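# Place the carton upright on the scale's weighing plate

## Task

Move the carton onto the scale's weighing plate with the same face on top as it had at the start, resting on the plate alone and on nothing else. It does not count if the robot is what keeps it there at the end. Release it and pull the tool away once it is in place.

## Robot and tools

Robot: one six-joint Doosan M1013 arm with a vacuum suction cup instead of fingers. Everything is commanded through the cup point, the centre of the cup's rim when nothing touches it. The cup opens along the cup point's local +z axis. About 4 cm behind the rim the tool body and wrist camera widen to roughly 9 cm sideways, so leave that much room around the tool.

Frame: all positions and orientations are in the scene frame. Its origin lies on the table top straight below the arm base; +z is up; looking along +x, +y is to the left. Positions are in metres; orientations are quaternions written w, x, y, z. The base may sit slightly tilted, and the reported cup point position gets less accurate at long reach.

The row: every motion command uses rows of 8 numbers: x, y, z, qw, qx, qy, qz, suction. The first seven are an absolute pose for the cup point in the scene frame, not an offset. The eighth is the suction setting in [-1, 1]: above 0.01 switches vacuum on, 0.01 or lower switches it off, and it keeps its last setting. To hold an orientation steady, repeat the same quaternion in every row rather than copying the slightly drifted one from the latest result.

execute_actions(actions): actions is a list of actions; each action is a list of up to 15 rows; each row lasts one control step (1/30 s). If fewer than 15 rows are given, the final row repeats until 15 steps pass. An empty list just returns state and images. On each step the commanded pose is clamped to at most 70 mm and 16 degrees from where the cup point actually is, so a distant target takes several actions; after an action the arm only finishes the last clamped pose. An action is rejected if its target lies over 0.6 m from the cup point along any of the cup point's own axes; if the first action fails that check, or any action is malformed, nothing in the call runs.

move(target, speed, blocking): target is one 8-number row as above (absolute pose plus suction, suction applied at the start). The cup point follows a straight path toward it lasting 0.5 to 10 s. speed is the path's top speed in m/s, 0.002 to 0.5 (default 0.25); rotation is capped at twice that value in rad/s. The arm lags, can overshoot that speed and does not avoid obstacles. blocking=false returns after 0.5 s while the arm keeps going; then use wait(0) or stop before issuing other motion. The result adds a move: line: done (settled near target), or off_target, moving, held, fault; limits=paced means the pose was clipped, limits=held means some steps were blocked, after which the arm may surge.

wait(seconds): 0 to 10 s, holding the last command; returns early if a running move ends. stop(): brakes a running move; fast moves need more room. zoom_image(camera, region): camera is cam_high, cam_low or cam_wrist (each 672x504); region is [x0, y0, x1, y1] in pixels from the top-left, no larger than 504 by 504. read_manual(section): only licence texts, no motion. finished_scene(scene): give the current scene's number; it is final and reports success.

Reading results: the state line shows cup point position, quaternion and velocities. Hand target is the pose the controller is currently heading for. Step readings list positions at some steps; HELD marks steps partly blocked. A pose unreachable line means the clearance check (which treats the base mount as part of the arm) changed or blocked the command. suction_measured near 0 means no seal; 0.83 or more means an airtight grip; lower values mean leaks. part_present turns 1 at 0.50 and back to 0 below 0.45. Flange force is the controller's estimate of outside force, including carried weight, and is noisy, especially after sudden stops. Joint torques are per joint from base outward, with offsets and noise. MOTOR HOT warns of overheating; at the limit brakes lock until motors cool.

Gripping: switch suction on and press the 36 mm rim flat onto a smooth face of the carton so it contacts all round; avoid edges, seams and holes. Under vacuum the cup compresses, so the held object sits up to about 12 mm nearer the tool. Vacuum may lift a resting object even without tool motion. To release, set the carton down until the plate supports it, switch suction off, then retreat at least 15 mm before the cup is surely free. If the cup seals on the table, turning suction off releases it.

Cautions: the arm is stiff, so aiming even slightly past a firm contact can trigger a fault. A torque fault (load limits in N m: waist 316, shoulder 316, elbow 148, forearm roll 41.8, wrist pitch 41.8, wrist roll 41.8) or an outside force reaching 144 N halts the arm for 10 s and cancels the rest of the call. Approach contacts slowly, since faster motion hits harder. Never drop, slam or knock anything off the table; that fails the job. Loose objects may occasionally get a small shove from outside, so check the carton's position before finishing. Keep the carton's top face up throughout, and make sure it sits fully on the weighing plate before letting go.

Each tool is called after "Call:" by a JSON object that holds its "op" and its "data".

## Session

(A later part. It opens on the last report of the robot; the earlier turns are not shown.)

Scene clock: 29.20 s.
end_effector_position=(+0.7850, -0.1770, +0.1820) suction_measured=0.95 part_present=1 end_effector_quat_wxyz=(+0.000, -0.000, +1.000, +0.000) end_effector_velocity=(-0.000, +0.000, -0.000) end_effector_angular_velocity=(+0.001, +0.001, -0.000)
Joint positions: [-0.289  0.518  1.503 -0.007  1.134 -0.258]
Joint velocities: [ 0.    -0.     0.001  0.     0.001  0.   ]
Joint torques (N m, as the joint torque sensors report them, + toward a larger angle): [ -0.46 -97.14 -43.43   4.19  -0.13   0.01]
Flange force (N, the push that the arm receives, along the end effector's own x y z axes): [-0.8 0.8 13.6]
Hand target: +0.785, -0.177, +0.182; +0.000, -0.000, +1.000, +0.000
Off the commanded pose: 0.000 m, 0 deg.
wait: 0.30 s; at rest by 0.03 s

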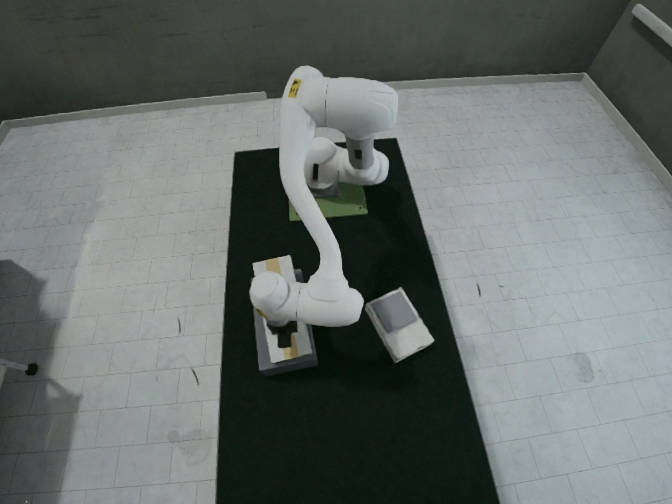

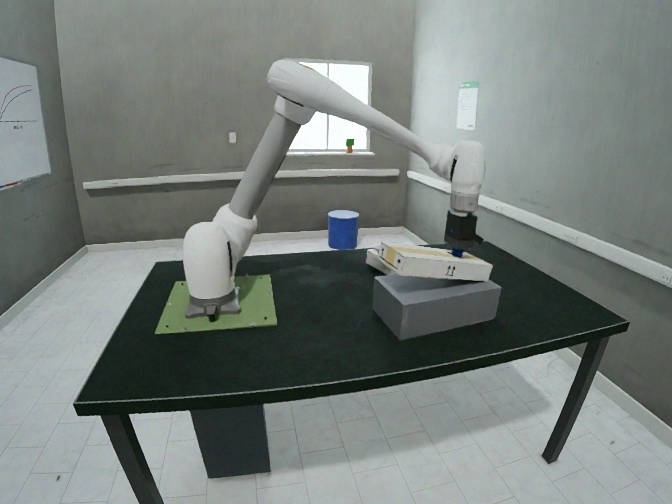

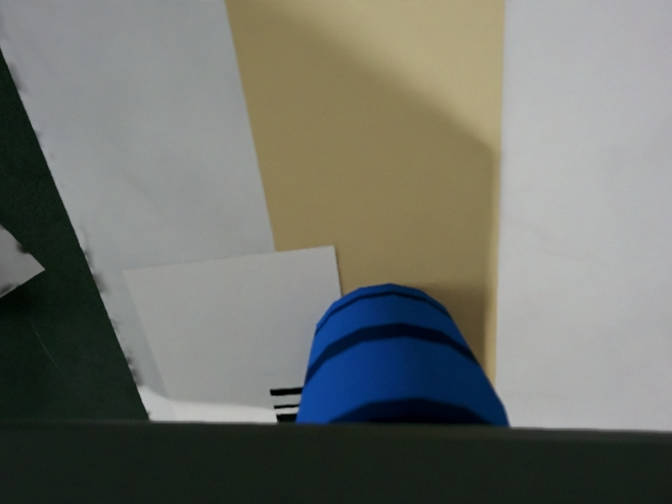

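Call:
{"op": "move", "data": {"target": [0.785,-0.177,0.158,0,0,1,0,1], "speed": 0.04}}

Call:
{"op": "execute_actions", "data": {"actions": [[[0.785,-0.177,0.158,0,0,1,0,0],[0.785,-0.177,0.158,0,0,1,0,0],[0.785,-0.177,0.158,0,0,1,0,0],[0.785,-0.177,0.158,0,0,1,0,0],[0.785,-0.177,0.158,0,0,1,0,0],[0.785,-0.177,0.158,0,0,1,0,0],[0.785,-0.177,0.158,0,0,1,0,0],[0.785,-0.177,0.161,0,0,1,0,0],[0.785,-0.177,0.164,0,0,1,0,0],[0.785,-0.177,0.167,0,0,1,0,0],[0.785,-0.177,0.170,0,0,1,0,0],[0.785,-0.177,0.173,0,0,1,0,0],[0.785,-0.177,0.176,0,0,1,0,0],[0.785,-0.177,0.179,0,0,1,0,0],[0.785,-0.177,0.182,0,0,1,0,0]],[[0.788,-0.177,0.182,0,0,1,0,0],[0.792,-0.176,0.182,0,0,1,0,0],[0.796,-0.175,0.182,0,0,1,0,0],[0.800,-0.174,0.182,0,0,1,0,0],[0.804,-0.173,0.182,0,0,1,0,0],[0.808,-0.172,0.182,0,0,1,0,0],[0.812,-0.171,0.182,0,0,1,0,0],[0.816,-0.171,0.182,0,0,1,0,0],[0.820,-0.170,0.182,0,0,1,0,0]]]}}

Scene clock: 30.37 s.
end_effector_position=(+0.7851, -0.1770, +0.1583) suction_measured=0.95 part_present=1 end_effector_quat_wxyz=(+0.000, +0.000, +1.000, -0.000) end_effector_velocity=(-0.000, -0.000, -0.001) end_effector_angular_velocity=(-0.000, +0.001, +0.000)
Joint positions: [-0.289  0.535  1.524 -0.008  1.096 -0.258]
Joint velocities: [-0.     0.001  0.    -0.     0.    -0.   ]
Joint torques (N m, as the joint torque sensors report them, + toward a larger angle): [  1.14 -52.54 -20.02   3.27  -2.26  -0.14]
Flange force (N, the push that the arm receives, along the end effector's own x y z axes): [10.2 0.9 -41.8]
Hand target: +0.785, -0.177, +0.158; -0.000, +0.000, +1.000, -0.000
Off the commanded pose: 0.000 m, 0 deg.
move: done

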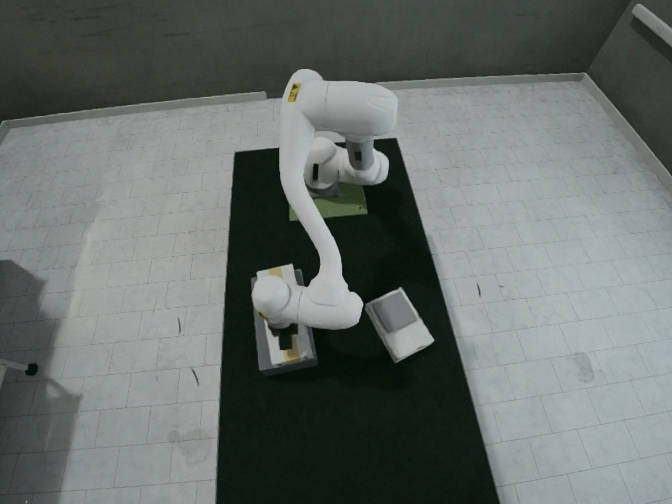

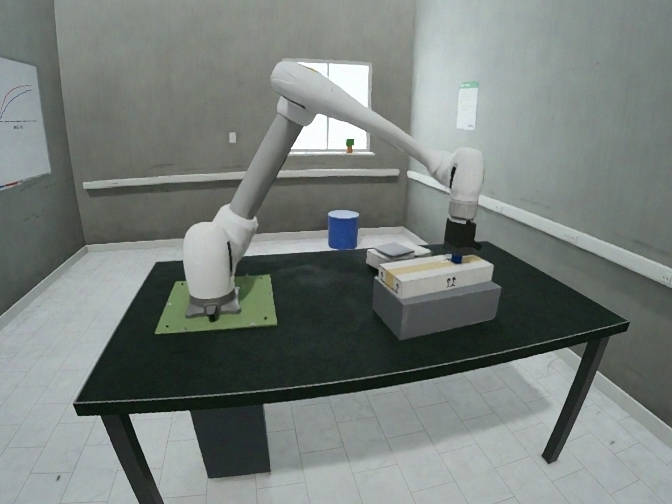

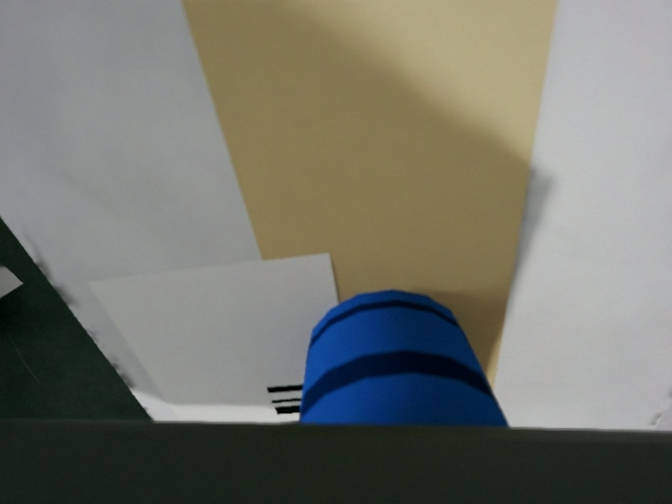

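Scene clock: 31.37 s.
end_effector_position=(+0.8199, -0.1700, +0.1820) suction_measured=0.00 part_present=0 end_effector_quat_wxyz=(+0.000, +0.000, +1.000, +0.000) end_effector_velocity=(+0.001, +0.000, -0.000) end_effector_angular_velocity=(+0.001, +0.000, -0.000)
Joint positions: [-0.271  0.567  1.425 -0.007  1.163 -0.239]
Joint velocities: [ 0.     0.001 -0.001  0.001  0.     0.   ]
Joint torques (N m, as the joint torque sensors report them, + toward a larger angle): [  1.25 -86.54 -36.07   3.92   0.65   0.19]
Flange force (N, the push that the arm receives, along the end effector's own x y z axes): [5.1 -0.8 -2.3]
Flange force at the end of the 1st action (N, along the end effector's axes at the end of the call): [5.4 1.6 -3.6]
Hand target: +0.820, -0.170, +0.182; -0.000, -0.000, +1.000, +0.000
Off the commanded pose: 0.000 m, 0 deg.
Step readings (end_effector_position; steps 1 to 15: 1st action; 16 to 30: 2nd action):
0: (+0.7851, -0.1770, +0.1583)
1: (+0.7851, -0.1770, +0.1582)
2: (+0.7851, -0.1770, +0.1582)
4: (+0.7851, -0.1770, +0.1582)
8: (+0.7850, -0.1770, +0.1581)
15: (+0.7849, -0.1771, +0.1760)
16: (+0.7849, -0.1772, +0.1791)
17: (+0.7860, -0.1773, +0.1815)
19: (+0.7918, -0.1763, +0.1822)
23: (+0.8073, -0.1722, +0.1820)
30: end_effector_position above

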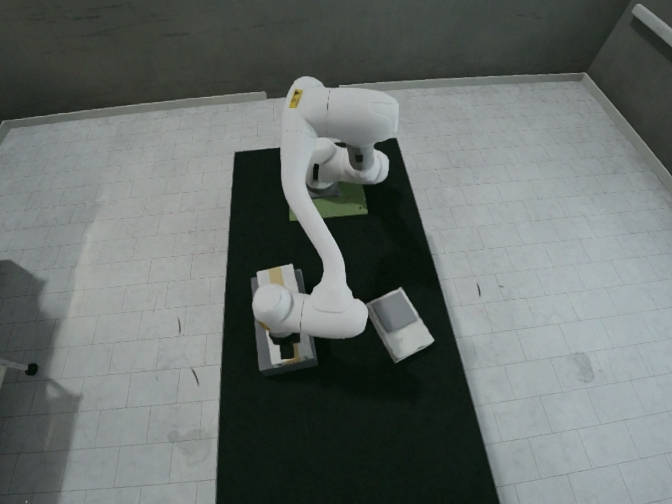

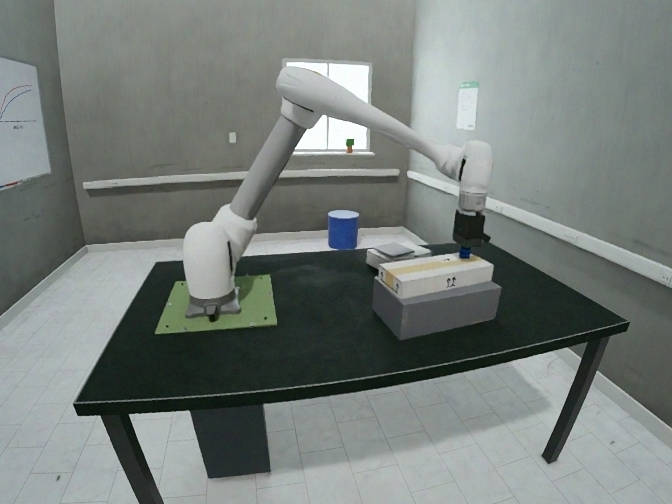

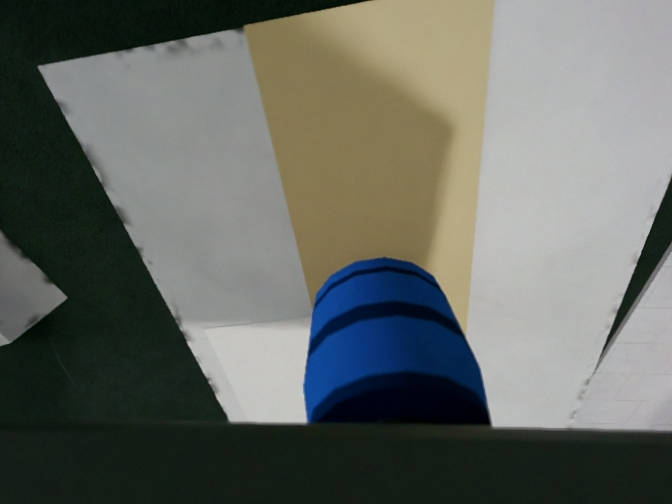

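Call:
{"op": "move", "data": {"target": [0.82,-0.172,0.166,0,0,1,0,1], "speed": 0.04}}

Call:
{"op": "move", "data": {"target": [0.82,-0.172,0.182,0,0,1,0,1], "speed": 0.03}}

Call:
{"op": "zoom_image", "data": {"camera": "cam_low", "region": [340, 210, 540, 360]}}

Scene clock: 32.73 s.
end_effector_position=(+0.8200, -0.1721, +0.1659) suction_measured=0.90 part_present=1 end_effector_quat_wxyz=(-0.000, -0.000, +1.000, -0.000) end_effector_velocity=(+0.001, -0.000, +0.002) end_effector_angular_velocity=(-0.001, -0.003, -0.000)
Joint positions: [-0.273  0.578  1.438 -0.007  1.139 -0.241]
Joint velocities: [ 0.    -0.    -0.003 -0.    -0.     0.001]
Joint torques (N m, as the joint torque sensors report them, + toward a larger angle): [   1.49 -104.69  -46.5     3.87    0.56    0.11]
Flange force (N, the push that the arm receives, along the end effector's own x y z axes): [6.4 -0.2 16.5]
Hand target: +0.820, -0.172, +0.166; -0.000, +0.000, +1.000, -0.000
Off the commanded pose: 0.000 m, 0 deg.
move: done

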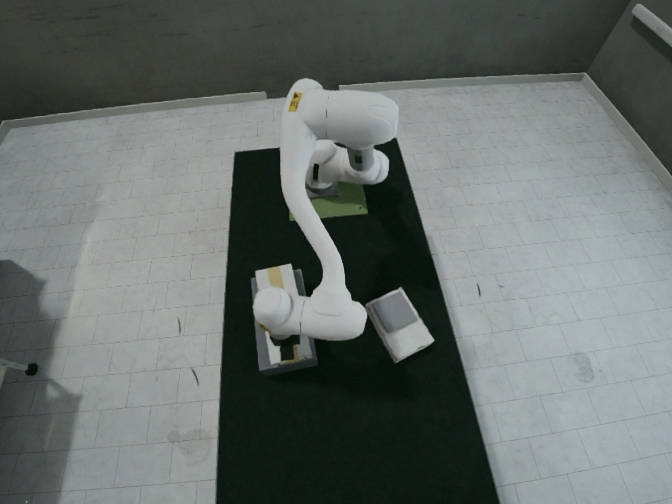

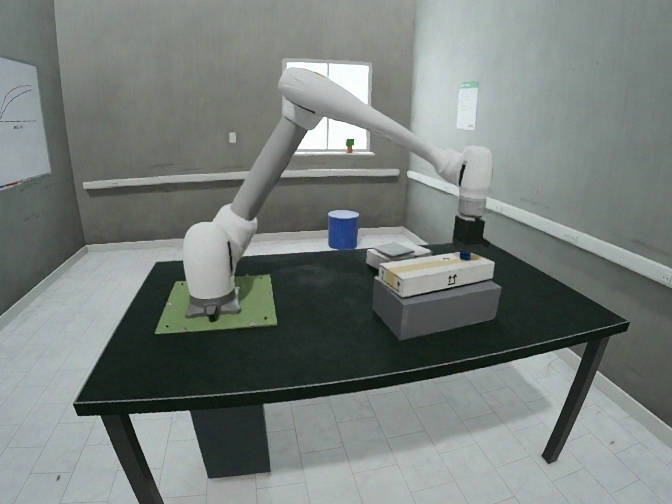

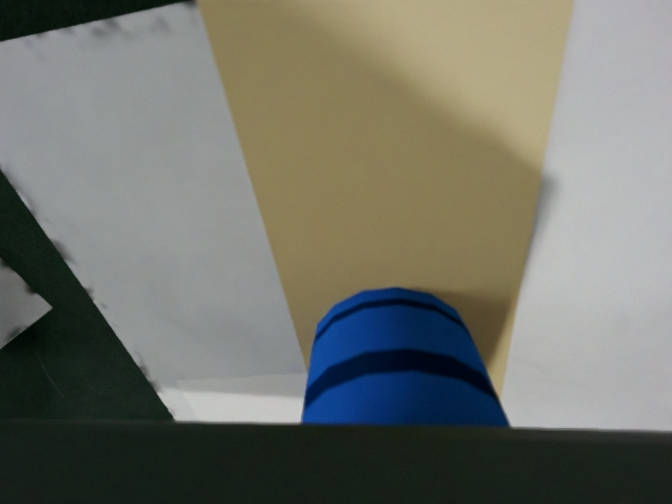

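Scene clock: 33.53 s.
end_effector_position=(+0.8200, -0.1721, +0.1820) suction_measured=0.95 part_present=1 end_effector_quat_wxyz=(-0.000, +0.000, +1.000, +0.000) end_effector_velocity=(-0.000, -0.000, -0.001) end_effector_angular_velocity=(-0.001, +0.001, +0.000)
Joint positions: [-0.273  0.568  1.424 -0.007  1.164 -0.242]
Joint velocities: [ 0.     0.001  0.    -0.001  0.001  0.   ]
Joint torques (N m, as the joint torque sensors report them, + toward a larger angle): [  -0.43 -102.35  -45.79    4.06    0.05   -0.11]
Flange force (N, the push that the arm receives, along the end effector's own x y z axes): [3.6 1.4 15.5]
Hand target: +0.820, -0.172, +0.182; +0.000, -0.000, +1.000, +0.000
Off the commanded pose: 0.000 m, 0 deg.
move: done

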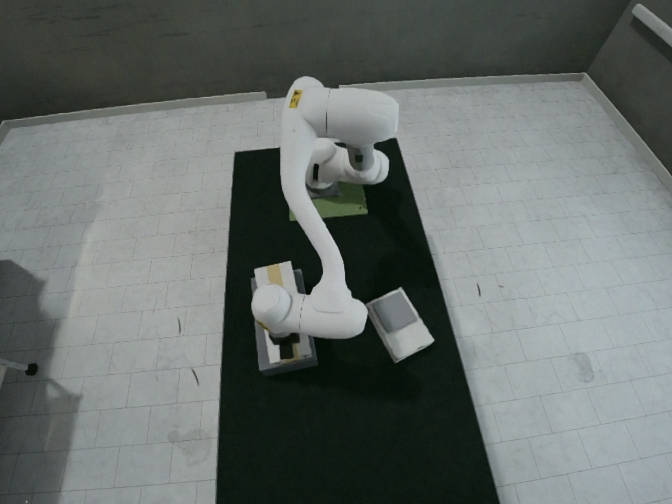

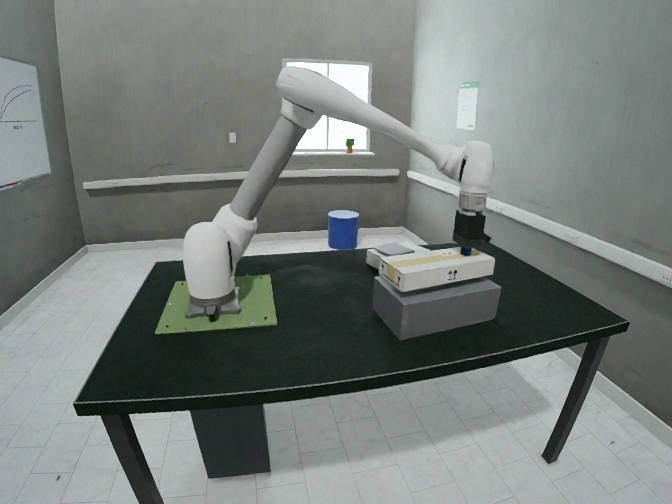

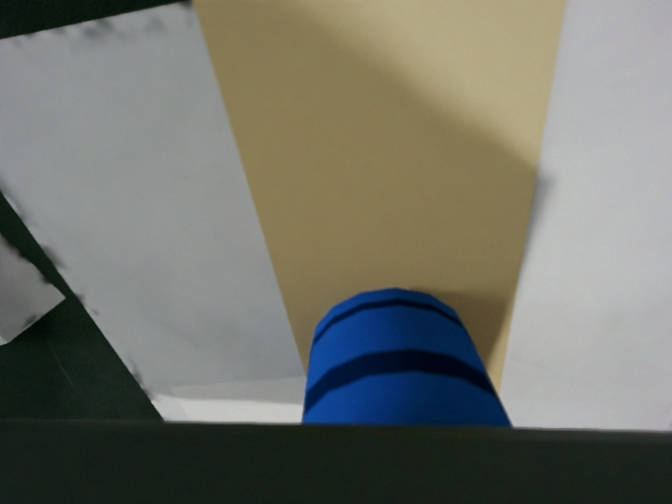

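Region (340, 210, 540, 360) of cam_low's 672x504 image, scaled by 2.520, with more detail than that image has; it fills the top 378 rows of this view, and the rest is white.

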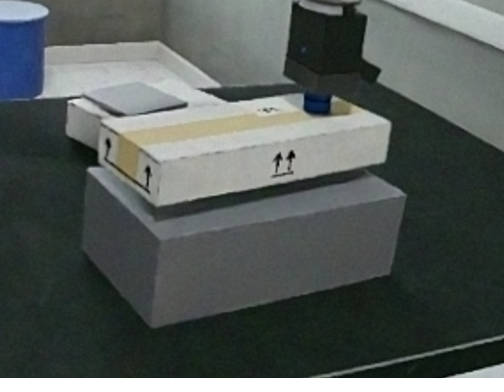

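Call:
{"op": "move", "data": {"target": [0.735,0.24,0.19,0,-0.122,0.9925,0,1], "speed": 0.22}}

Call:
{"op": "move", "data": {"target": [0.735,0.24,0.14,0,-0.122,0.9925,0,1], "speed": 0.1}}

Call:
{"op": "zoom_image", "data": {"camera": "cam_low", "region": [300, 190, 480, 310]}}

Call:
{"op": "zoom_image", "data": {"camera": "cam_high", "region": [300, 230, 500, 390]}}

Scene clock: 36.03 s.
end_effector_position=(+0.7347, +0.2400, +0.1900) suction_measured=0.95 part_present=1 end_effector_quat_wxyz=(-0.000, -0.122, +0.993, -0.000) end_effector_velocity=(+0.001, -0.000, +0.000) end_effector_angular_velocity=(-0.000, -0.001, -0.001)
Joint positions: [0.242 0.468 1.568 0.001 1.121 0.025]
Joint velocities: [-0.     0.    -0.001 -0.     0.     0.001]
Joint torques (N m, as the joint torque sensors report them, + toward a larger angle): [  0.27 -93.06 -44.13   4.43  -0.02  -0.27]
Flange force (N, the push that the arm receives, along the end effector's own x y z axes): [-0.3 -1.2 15.5]
Hand target: +0.735, +0.240, +0.190; -0.000, -0.122, +0.993, -0.000
Off the commanded pose: 0.000 m, 0 deg.
move: done

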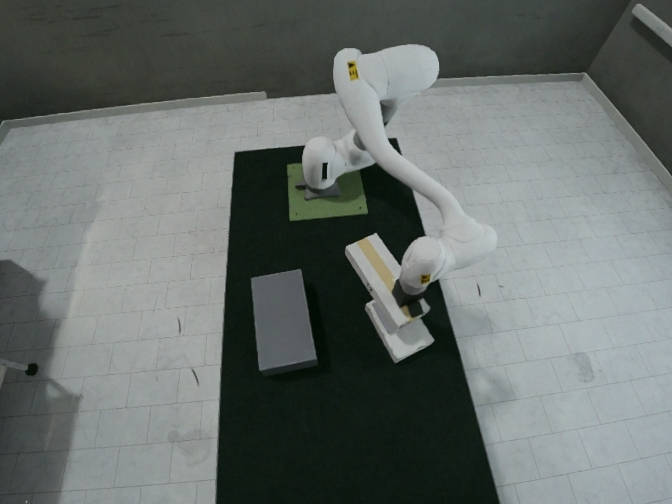

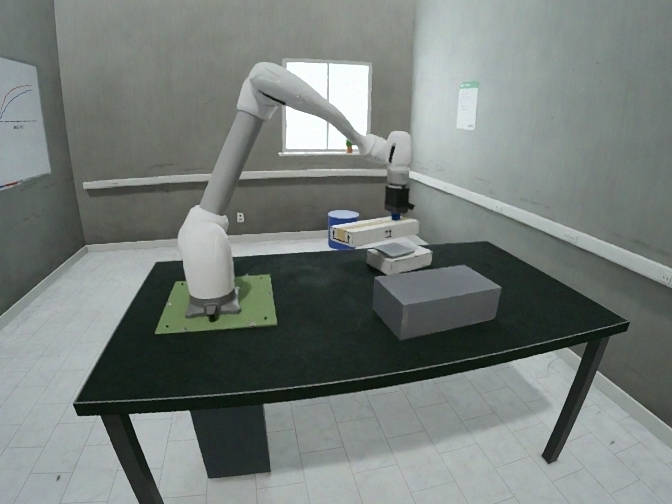

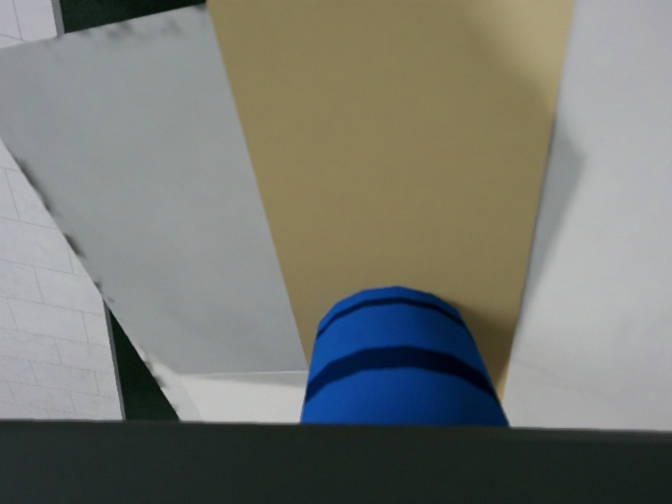

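Scene clock: 36.83 s.
end_effector_position=(+0.7350, +0.2400, +0.1401) suction_measured=0.95 part_present=1 end_effector_quat_wxyz=(+0.000, -0.122, +0.993, -0.000) end_effector_velocity=(+0.001, +0.000, +0.001) end_effector_angular_velocity=(+0.001, -0.003, -0.000)
Joint positions: [0.242 0.506 1.61  0.001 1.041 0.025]
Joint velocities: [-0.     0.    -0.002 -0.    -0.001  0.   ]
Joint torques (N m, as the joint torque sensors report them, + toward a larger angle): [ -0.24 -94.85 -42.3    3.59   0.2    0.34]
Flange force (N, the push that the arm receives, along the end effector's own x y z axes): [0.1 -0.8 15.3]
Hand target: +0.735, +0.240, +0.140; +0.000, -0.122, +0.993, -0.000
Off the commanded pose: 0.000 m, 0 deg.
move: done

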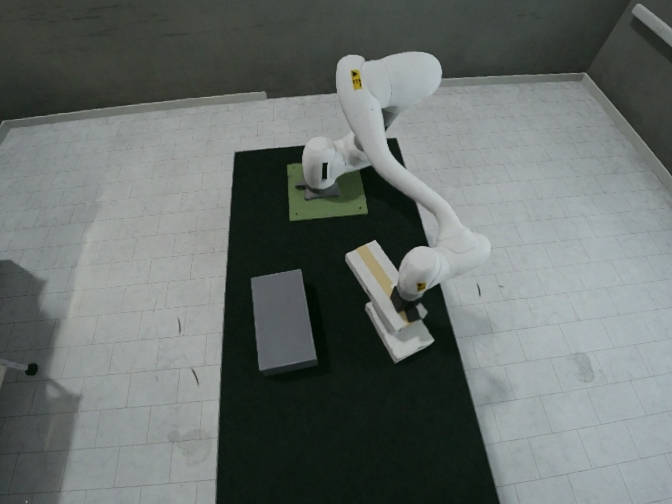

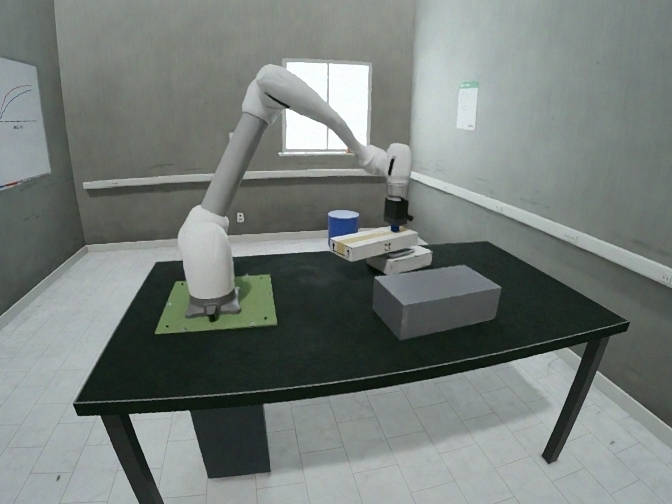

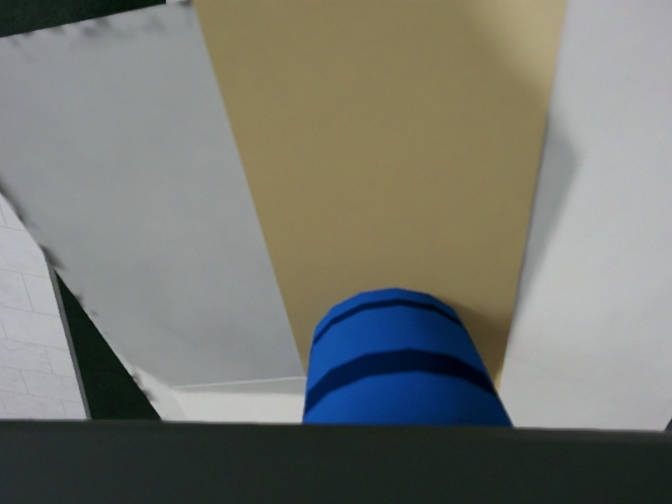

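Region (300, 190, 480, 310) of cam_low's 672x504 image, scaled by 2.800, with more detail than that image has.

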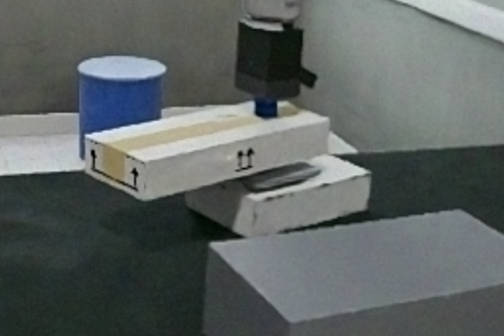

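Region (300, 230, 500, 390) of cam_high's 672x504 image, scaled by 2.520, with more detail than that image has; it fills the top 403 rows of this view, and the rest is white.

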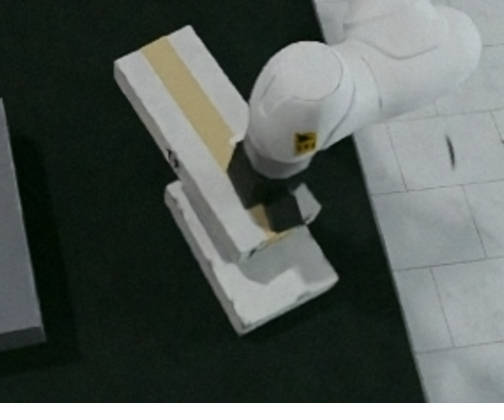

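Call:
{"op": "move", "data": {"target": [0.728,0.217,0.138,0,-0.105,0.9945,0,1], "speed": 0.06}}

Call:
{"op": "zoom_image", "data": {"camera": "cam_low", "region": [320, 210, 450, 290]}}

Call:
{"op": "zoom_image", "data": {"camera": "cam_high", "region": [300, 230, 500, 390]}}

Scene clock: 37.73 s.
end_effector_position=(+0.7280, +0.2170, +0.1380) suction_measured=0.95 part_present=1 end_effector_quat_wxyz=(+0.000, -0.105, +0.994, -0.000) end_effector_velocity=(+0.000, +0.001, +0.001) end_effector_angular_velocity=(+0.001, -0.001, +0.000)
Joint positions: [0.215 0.489 1.641 0.001 1.027 0.033]
Joint velocities: [ 0.001 -0.    -0.001  0.     0.     0.001]
Joint torques (N m, as the joint torque sensors report them, + toward a larger angle): [  1.72 -93.78 -42.67   3.72   0.45   0.12]
Flange force (N, the push that the arm receives, along the end effector's own x y z axes): [0.8 -2.9 17.2]
Hand target: +0.728, +0.217, +0.138; +0.000, -0.105, +0.994, +0.000
Off the commanded pose: 0.000 m, 0 deg.
move: done

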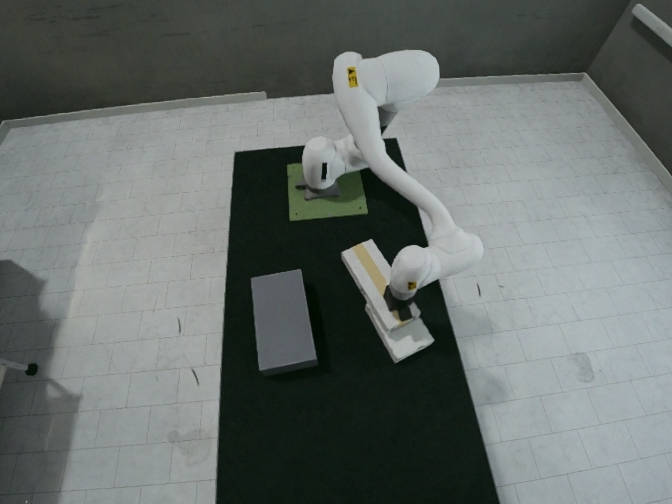

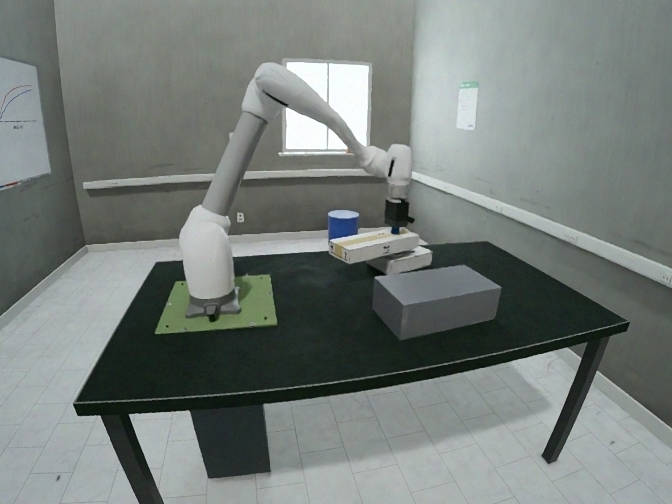

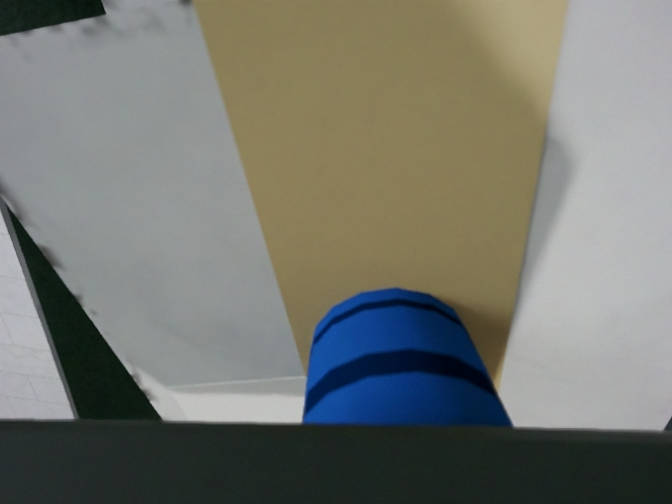

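Region (320, 210, 450, 290) of cam_low's 672x504 image, scaled by 3.877, with more detail than that image has; it fills the top 310 rows of this view, and the rest is white.

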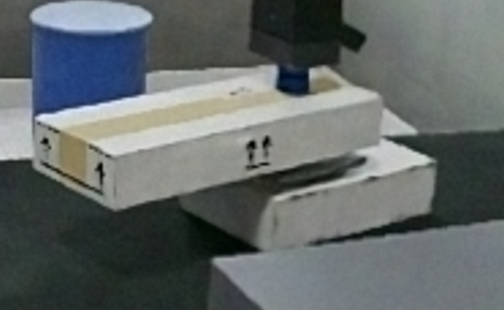

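Region (300, 230, 500, 390) of cam_high's 672x504 image, scaled by 2.520, with more detail than that image has; it fills the top 403 rows of this view, and the rest is white.

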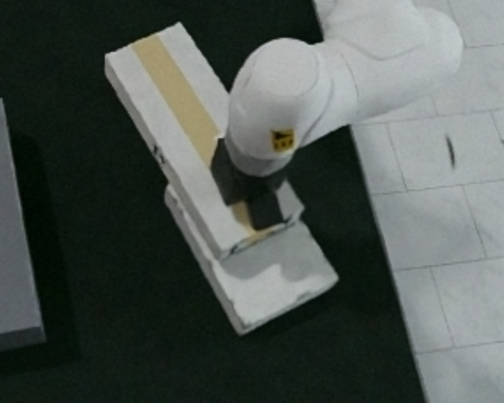

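Call:
{"op": "move", "data": {"target": [0.726,0.217,0.128,0,-0.105,0.9945,0,1], "speed": 0.03}}

Call:
{"op": "zoom_image", "data": {"camera": "cam_low", "region": [320, 210, 450, 290]}}

Scene clock: 38.67 s.
end_effector_position=(+0.7260, +0.2169, +0.1280) suction_measured=0.95 part_present=1 end_effector_quat_wxyz=(+0.000, -0.105, +0.994, -0.000) end_effector_velocity=(-0.001, -0.000, -0.001) end_effector_angular_velocity=(-0.001, +0.003, -0.001)
Joint positions: [0.216 0.495 1.653 0.001 1.009 0.034]
Joint velocities: [-0.     0.001  0.001 -0.     0.002  0.001]
Joint torques (N m, as the joint torque sensors report them, + toward a larger angle): [ -0.92 -91.57 -40.94   3.75  -0.01   0.07]
Flange force (N, the push that the arm receives, along the end effector's own x y z axes): [0.7 0.2 14.4]
Hand target: +0.726, +0.217, +0.128; +0.000, -0.105, +0.994, -0.000
Off the commanded pose: 0.000 m, 0 deg.
move: done

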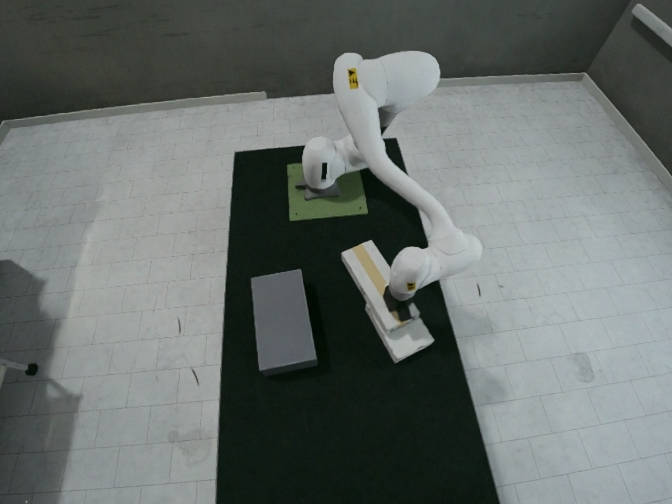

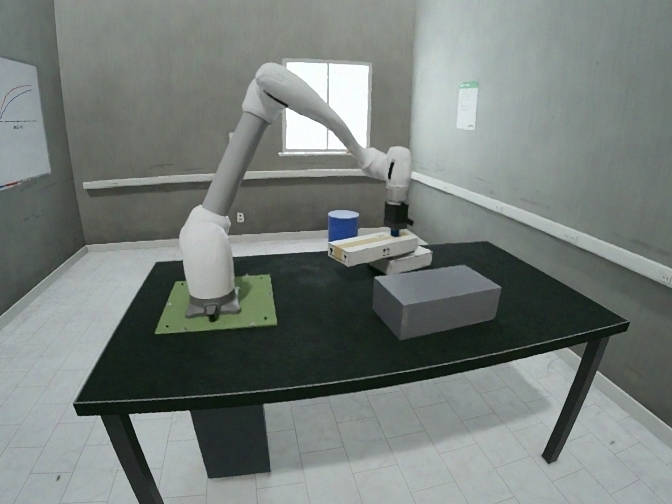

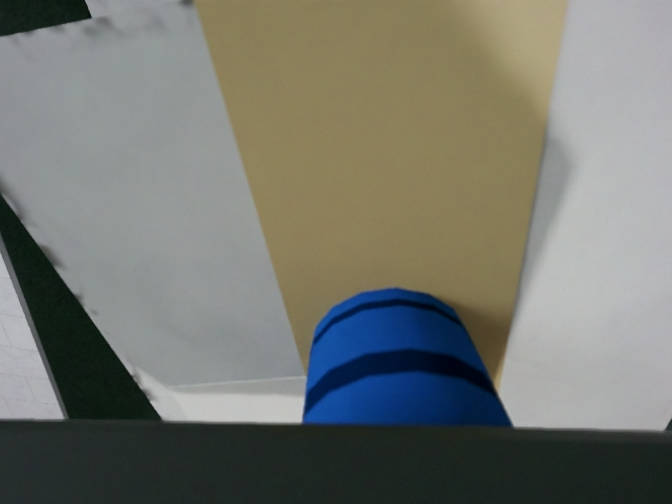

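Region (320, 210, 450, 290) of cam_low's 672x504 image, scaled by 3.877, with more detail than that image has; it fills the top 310 rows of this view, and the rest is white.

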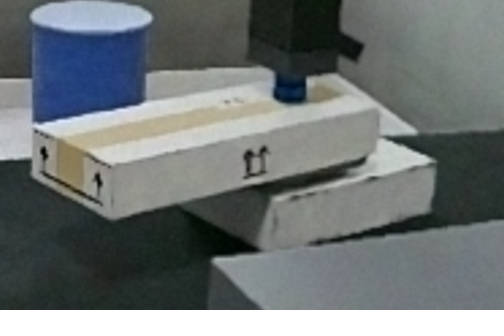

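Possibly just touching.

Call:
{"op": "execute_actions", "data": {"actions": [[[0.726,0.217,0.1275,0,-0.105,0.9945,0,1],[0.726,0.217,0.127,0,-0.105,0.9945,0,1],[0.726,0.217,0.1265,0,-0.105,0.9945,0,1],[0.726,0.217,0.126,0,-0.105,0.9945,0,1]]]}}

Scene clock: 39.23 s.
end_effector_position=(+0.7260, +0.2170, +0.1260) suction_measured=0.95 part_present=1 end_effector_quat_wxyz=(+0.000, -0.105, +0.994, -0.000) end_effector_velocity=(-0.000, -0.000, +0.000) end_effector_angular_velocity=(-0.001, +0.001, +0.001)
Joint positions: [0.216 0.497 1.654 0.001 1.006 0.034]
Joint velocities: [-0.    -0.    -0.    -0.001  0.002 -0.001]
Joint torques (N m, as the joint torque sensors report them, + toward a larger angle): [  0.   -91.01 -41.69   3.69   0.01   0.05]
Flange force (N, the push that the arm receives, along the end effector's own x y z axes): [3.6 -1.3 13.5]
Hand target: +0.726, +0.217, +0.126; +0.000, -0.105, +0.994, -0.000
Off the commanded pose: 0.000 m, 0 deg.
Step readings (end_effector_position):
0: (+0.7260, +0.2170, +0.1280)
1: (+0.7260, +0.2170, +0.1280)
2: (+0.7260, +0.2170, +0.1278)
4: (+0.7260, +0.2170, +0.1269)
8: (+0.7260, +0.2170, +0.1260)
15: end_effector_position above

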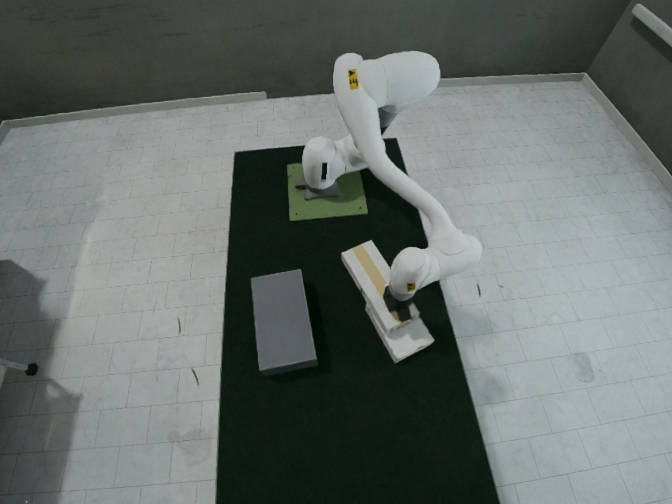

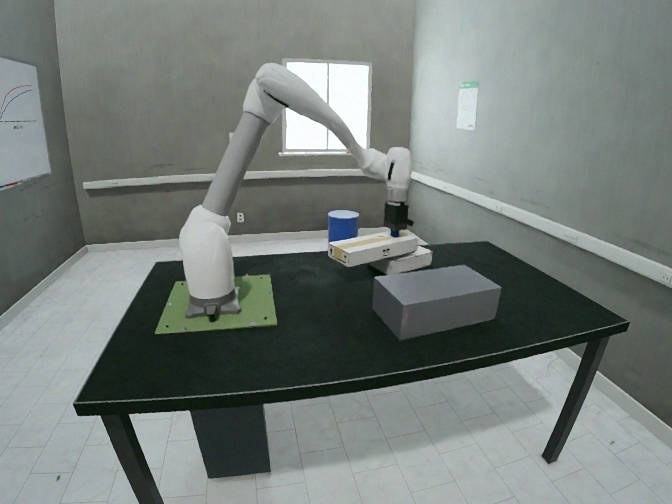

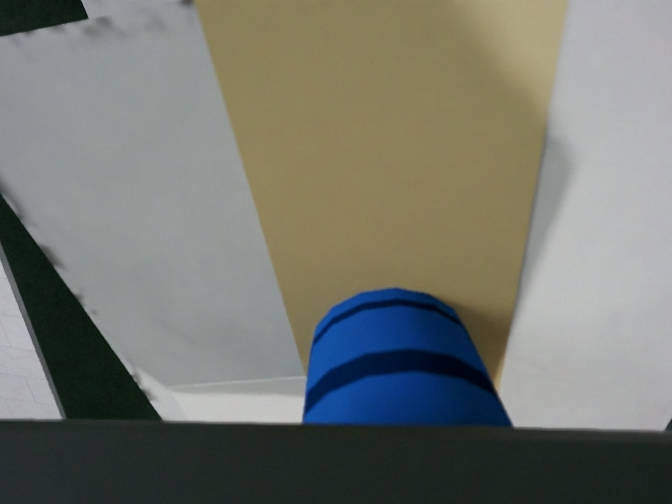

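Call:
{"op": "execute_actions", "data": {"actions": [[[0.726,0.217,0.1255,0,-0.105,0.9945,0,1],[0.726,0.217,0.125,0,-0.105,0.9945,0,1],[0.726,0.217,0.1245,0,-0.105,0.9945,0,1],[0.726,0.217,0.124,0,-0.105,0.9945,0,1]]]}}

Scene clock: 39.87 s.
end_effector_position=(+0.7260, +0.2170, +0.1240) suction_measured=0.95 part_present=1 end_effector_quat_wxyz=(+0.000, -0.105, +0.994, +0.000) end_effector_velocity=(-0.001, -0.001, -0.001) end_effector_angular_velocity=(-0.001, +0.001, -0.000)
Joint positions: [0.216 0.498 1.656 0.001 1.003 0.034]
Joint velocities: [-0.001  0.     0.002 -0.001 -0.001  0.   ]
Joint torques (N m, as the joint torque sensors report them, + toward a larger angle): [ -2.26 -90.97 -41.37   3.94   0.32   0.05]
Flange force (N, the push that the arm receives, along the end effector's own x y z axes): [3.4 1.6 14.4]
Hand target: +0.726, +0.217, +0.124; +0.000, -0.105, +0.994, -0.000
Off the commanded pose: 0.000 m, 0 deg.
Step readings (end_effector_position):
0: (+0.7260, +0.2170, +0.1260)
1: (+0.7260, +0.2170, +0.1260)
2: (+0.7260, +0.2170, +0.1258)
4: (+0.7260, +0.2170, +0.1249)
8: (+0.7260, +0.2170, +0.1240)
15: end_effector_position above

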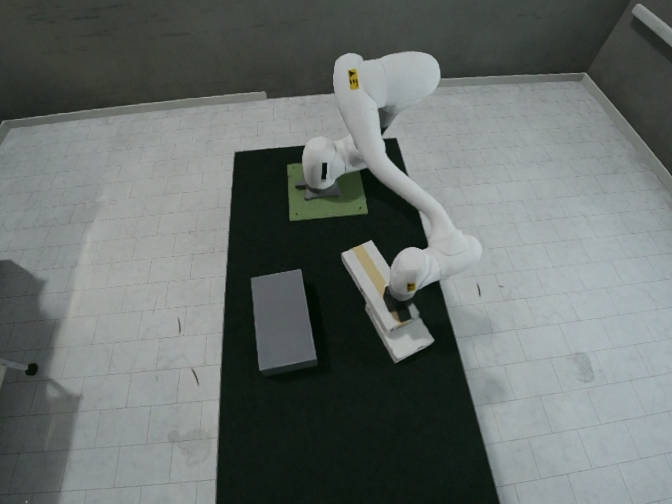

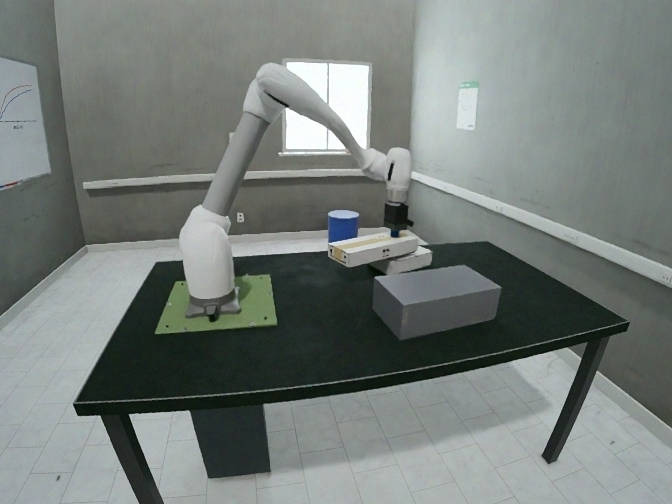

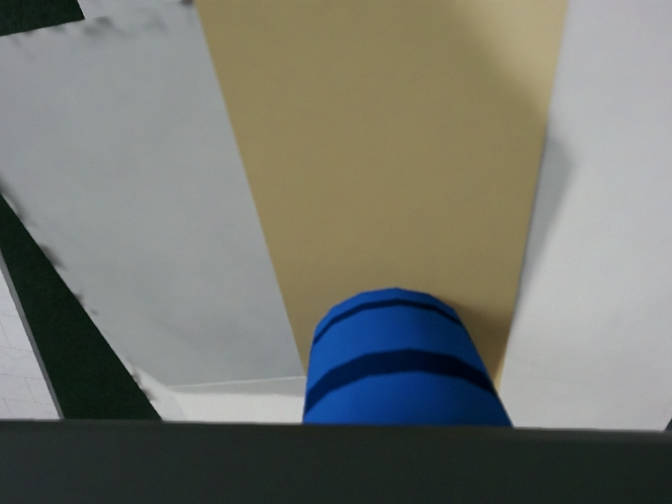

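Call:
{"op": "execute_actions", "data": {"actions": [[[0.726,0.217,0.1235,0,-0.105,0.9945,0,1],[0.726,0.217,0.123,0,-0.105,0.9945,0,1],[0.726,0.217,0.1225,0,-0.105,0.9945,0,1],[0.726,0.217,0.122,0,-0.105,0.9945,0,1],[0.726,0.217,0.1215,0,-0.105,0.9945,0,1]]]}}

Scene clock: 40.43 s.
end_effector_position=(+0.7260, +0.2170, +0.1215) suction_measured=0.95 part_present=1 end_effector_quat_wxyz=(+0.000, -0.105, +0.994, +0.000) end_effector_velocity=(-0.000, -0.000, -0.001) end_effector_angular_velocity=(-0.000, +0.001, +0.000)
Joint positions: [0.216 0.501 1.657 0.001 0.999 0.034]
Joint velocities: [-0.     0.     0.001 -0.     0.    -0.   ]
Joint torques (N m, as the joint torque sensors report them, + toward a larger angle): [  0.09 -81.   -37.89   3.46  -0.16  -0.06]
Flange force (N, the push that the arm receives, along the end effector's own x y z axes): [9.3 -1.7 2.5]
Hand target: +0.726, +0.217, +0.121; +0.000, -0.105, +0.994, -0.000
Off the commanded pose: 0.000 m, 0 deg.
Step readings (end_effector_position):
0: (+0.7260, +0.2170, +0.1240)
1: (+0.7260, +0.2170, +0.1240)
2: (+0.7260, +0.2170, +0.1238)
4: (+0.7260, +0.2170, +0.1229)
8: (+0.7260, +0.2170, +0.1216)
15: end_effector_position above

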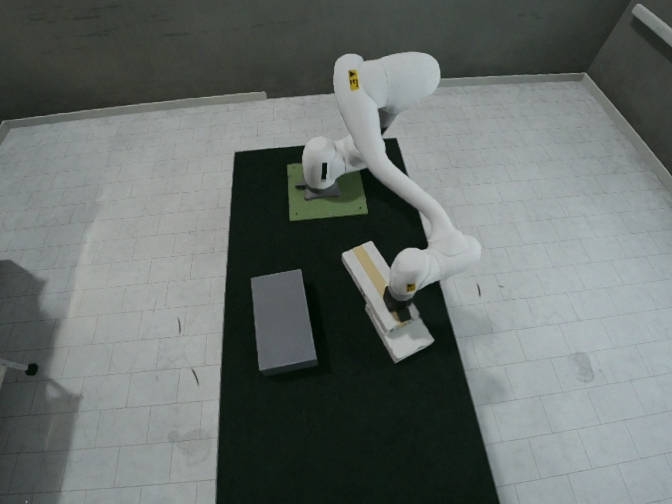

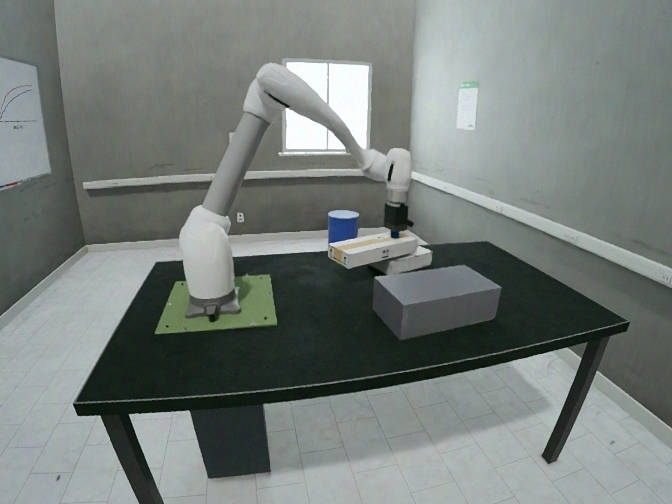

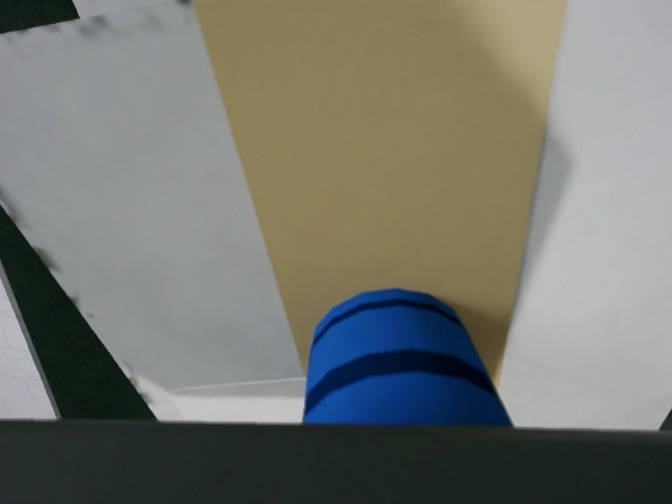

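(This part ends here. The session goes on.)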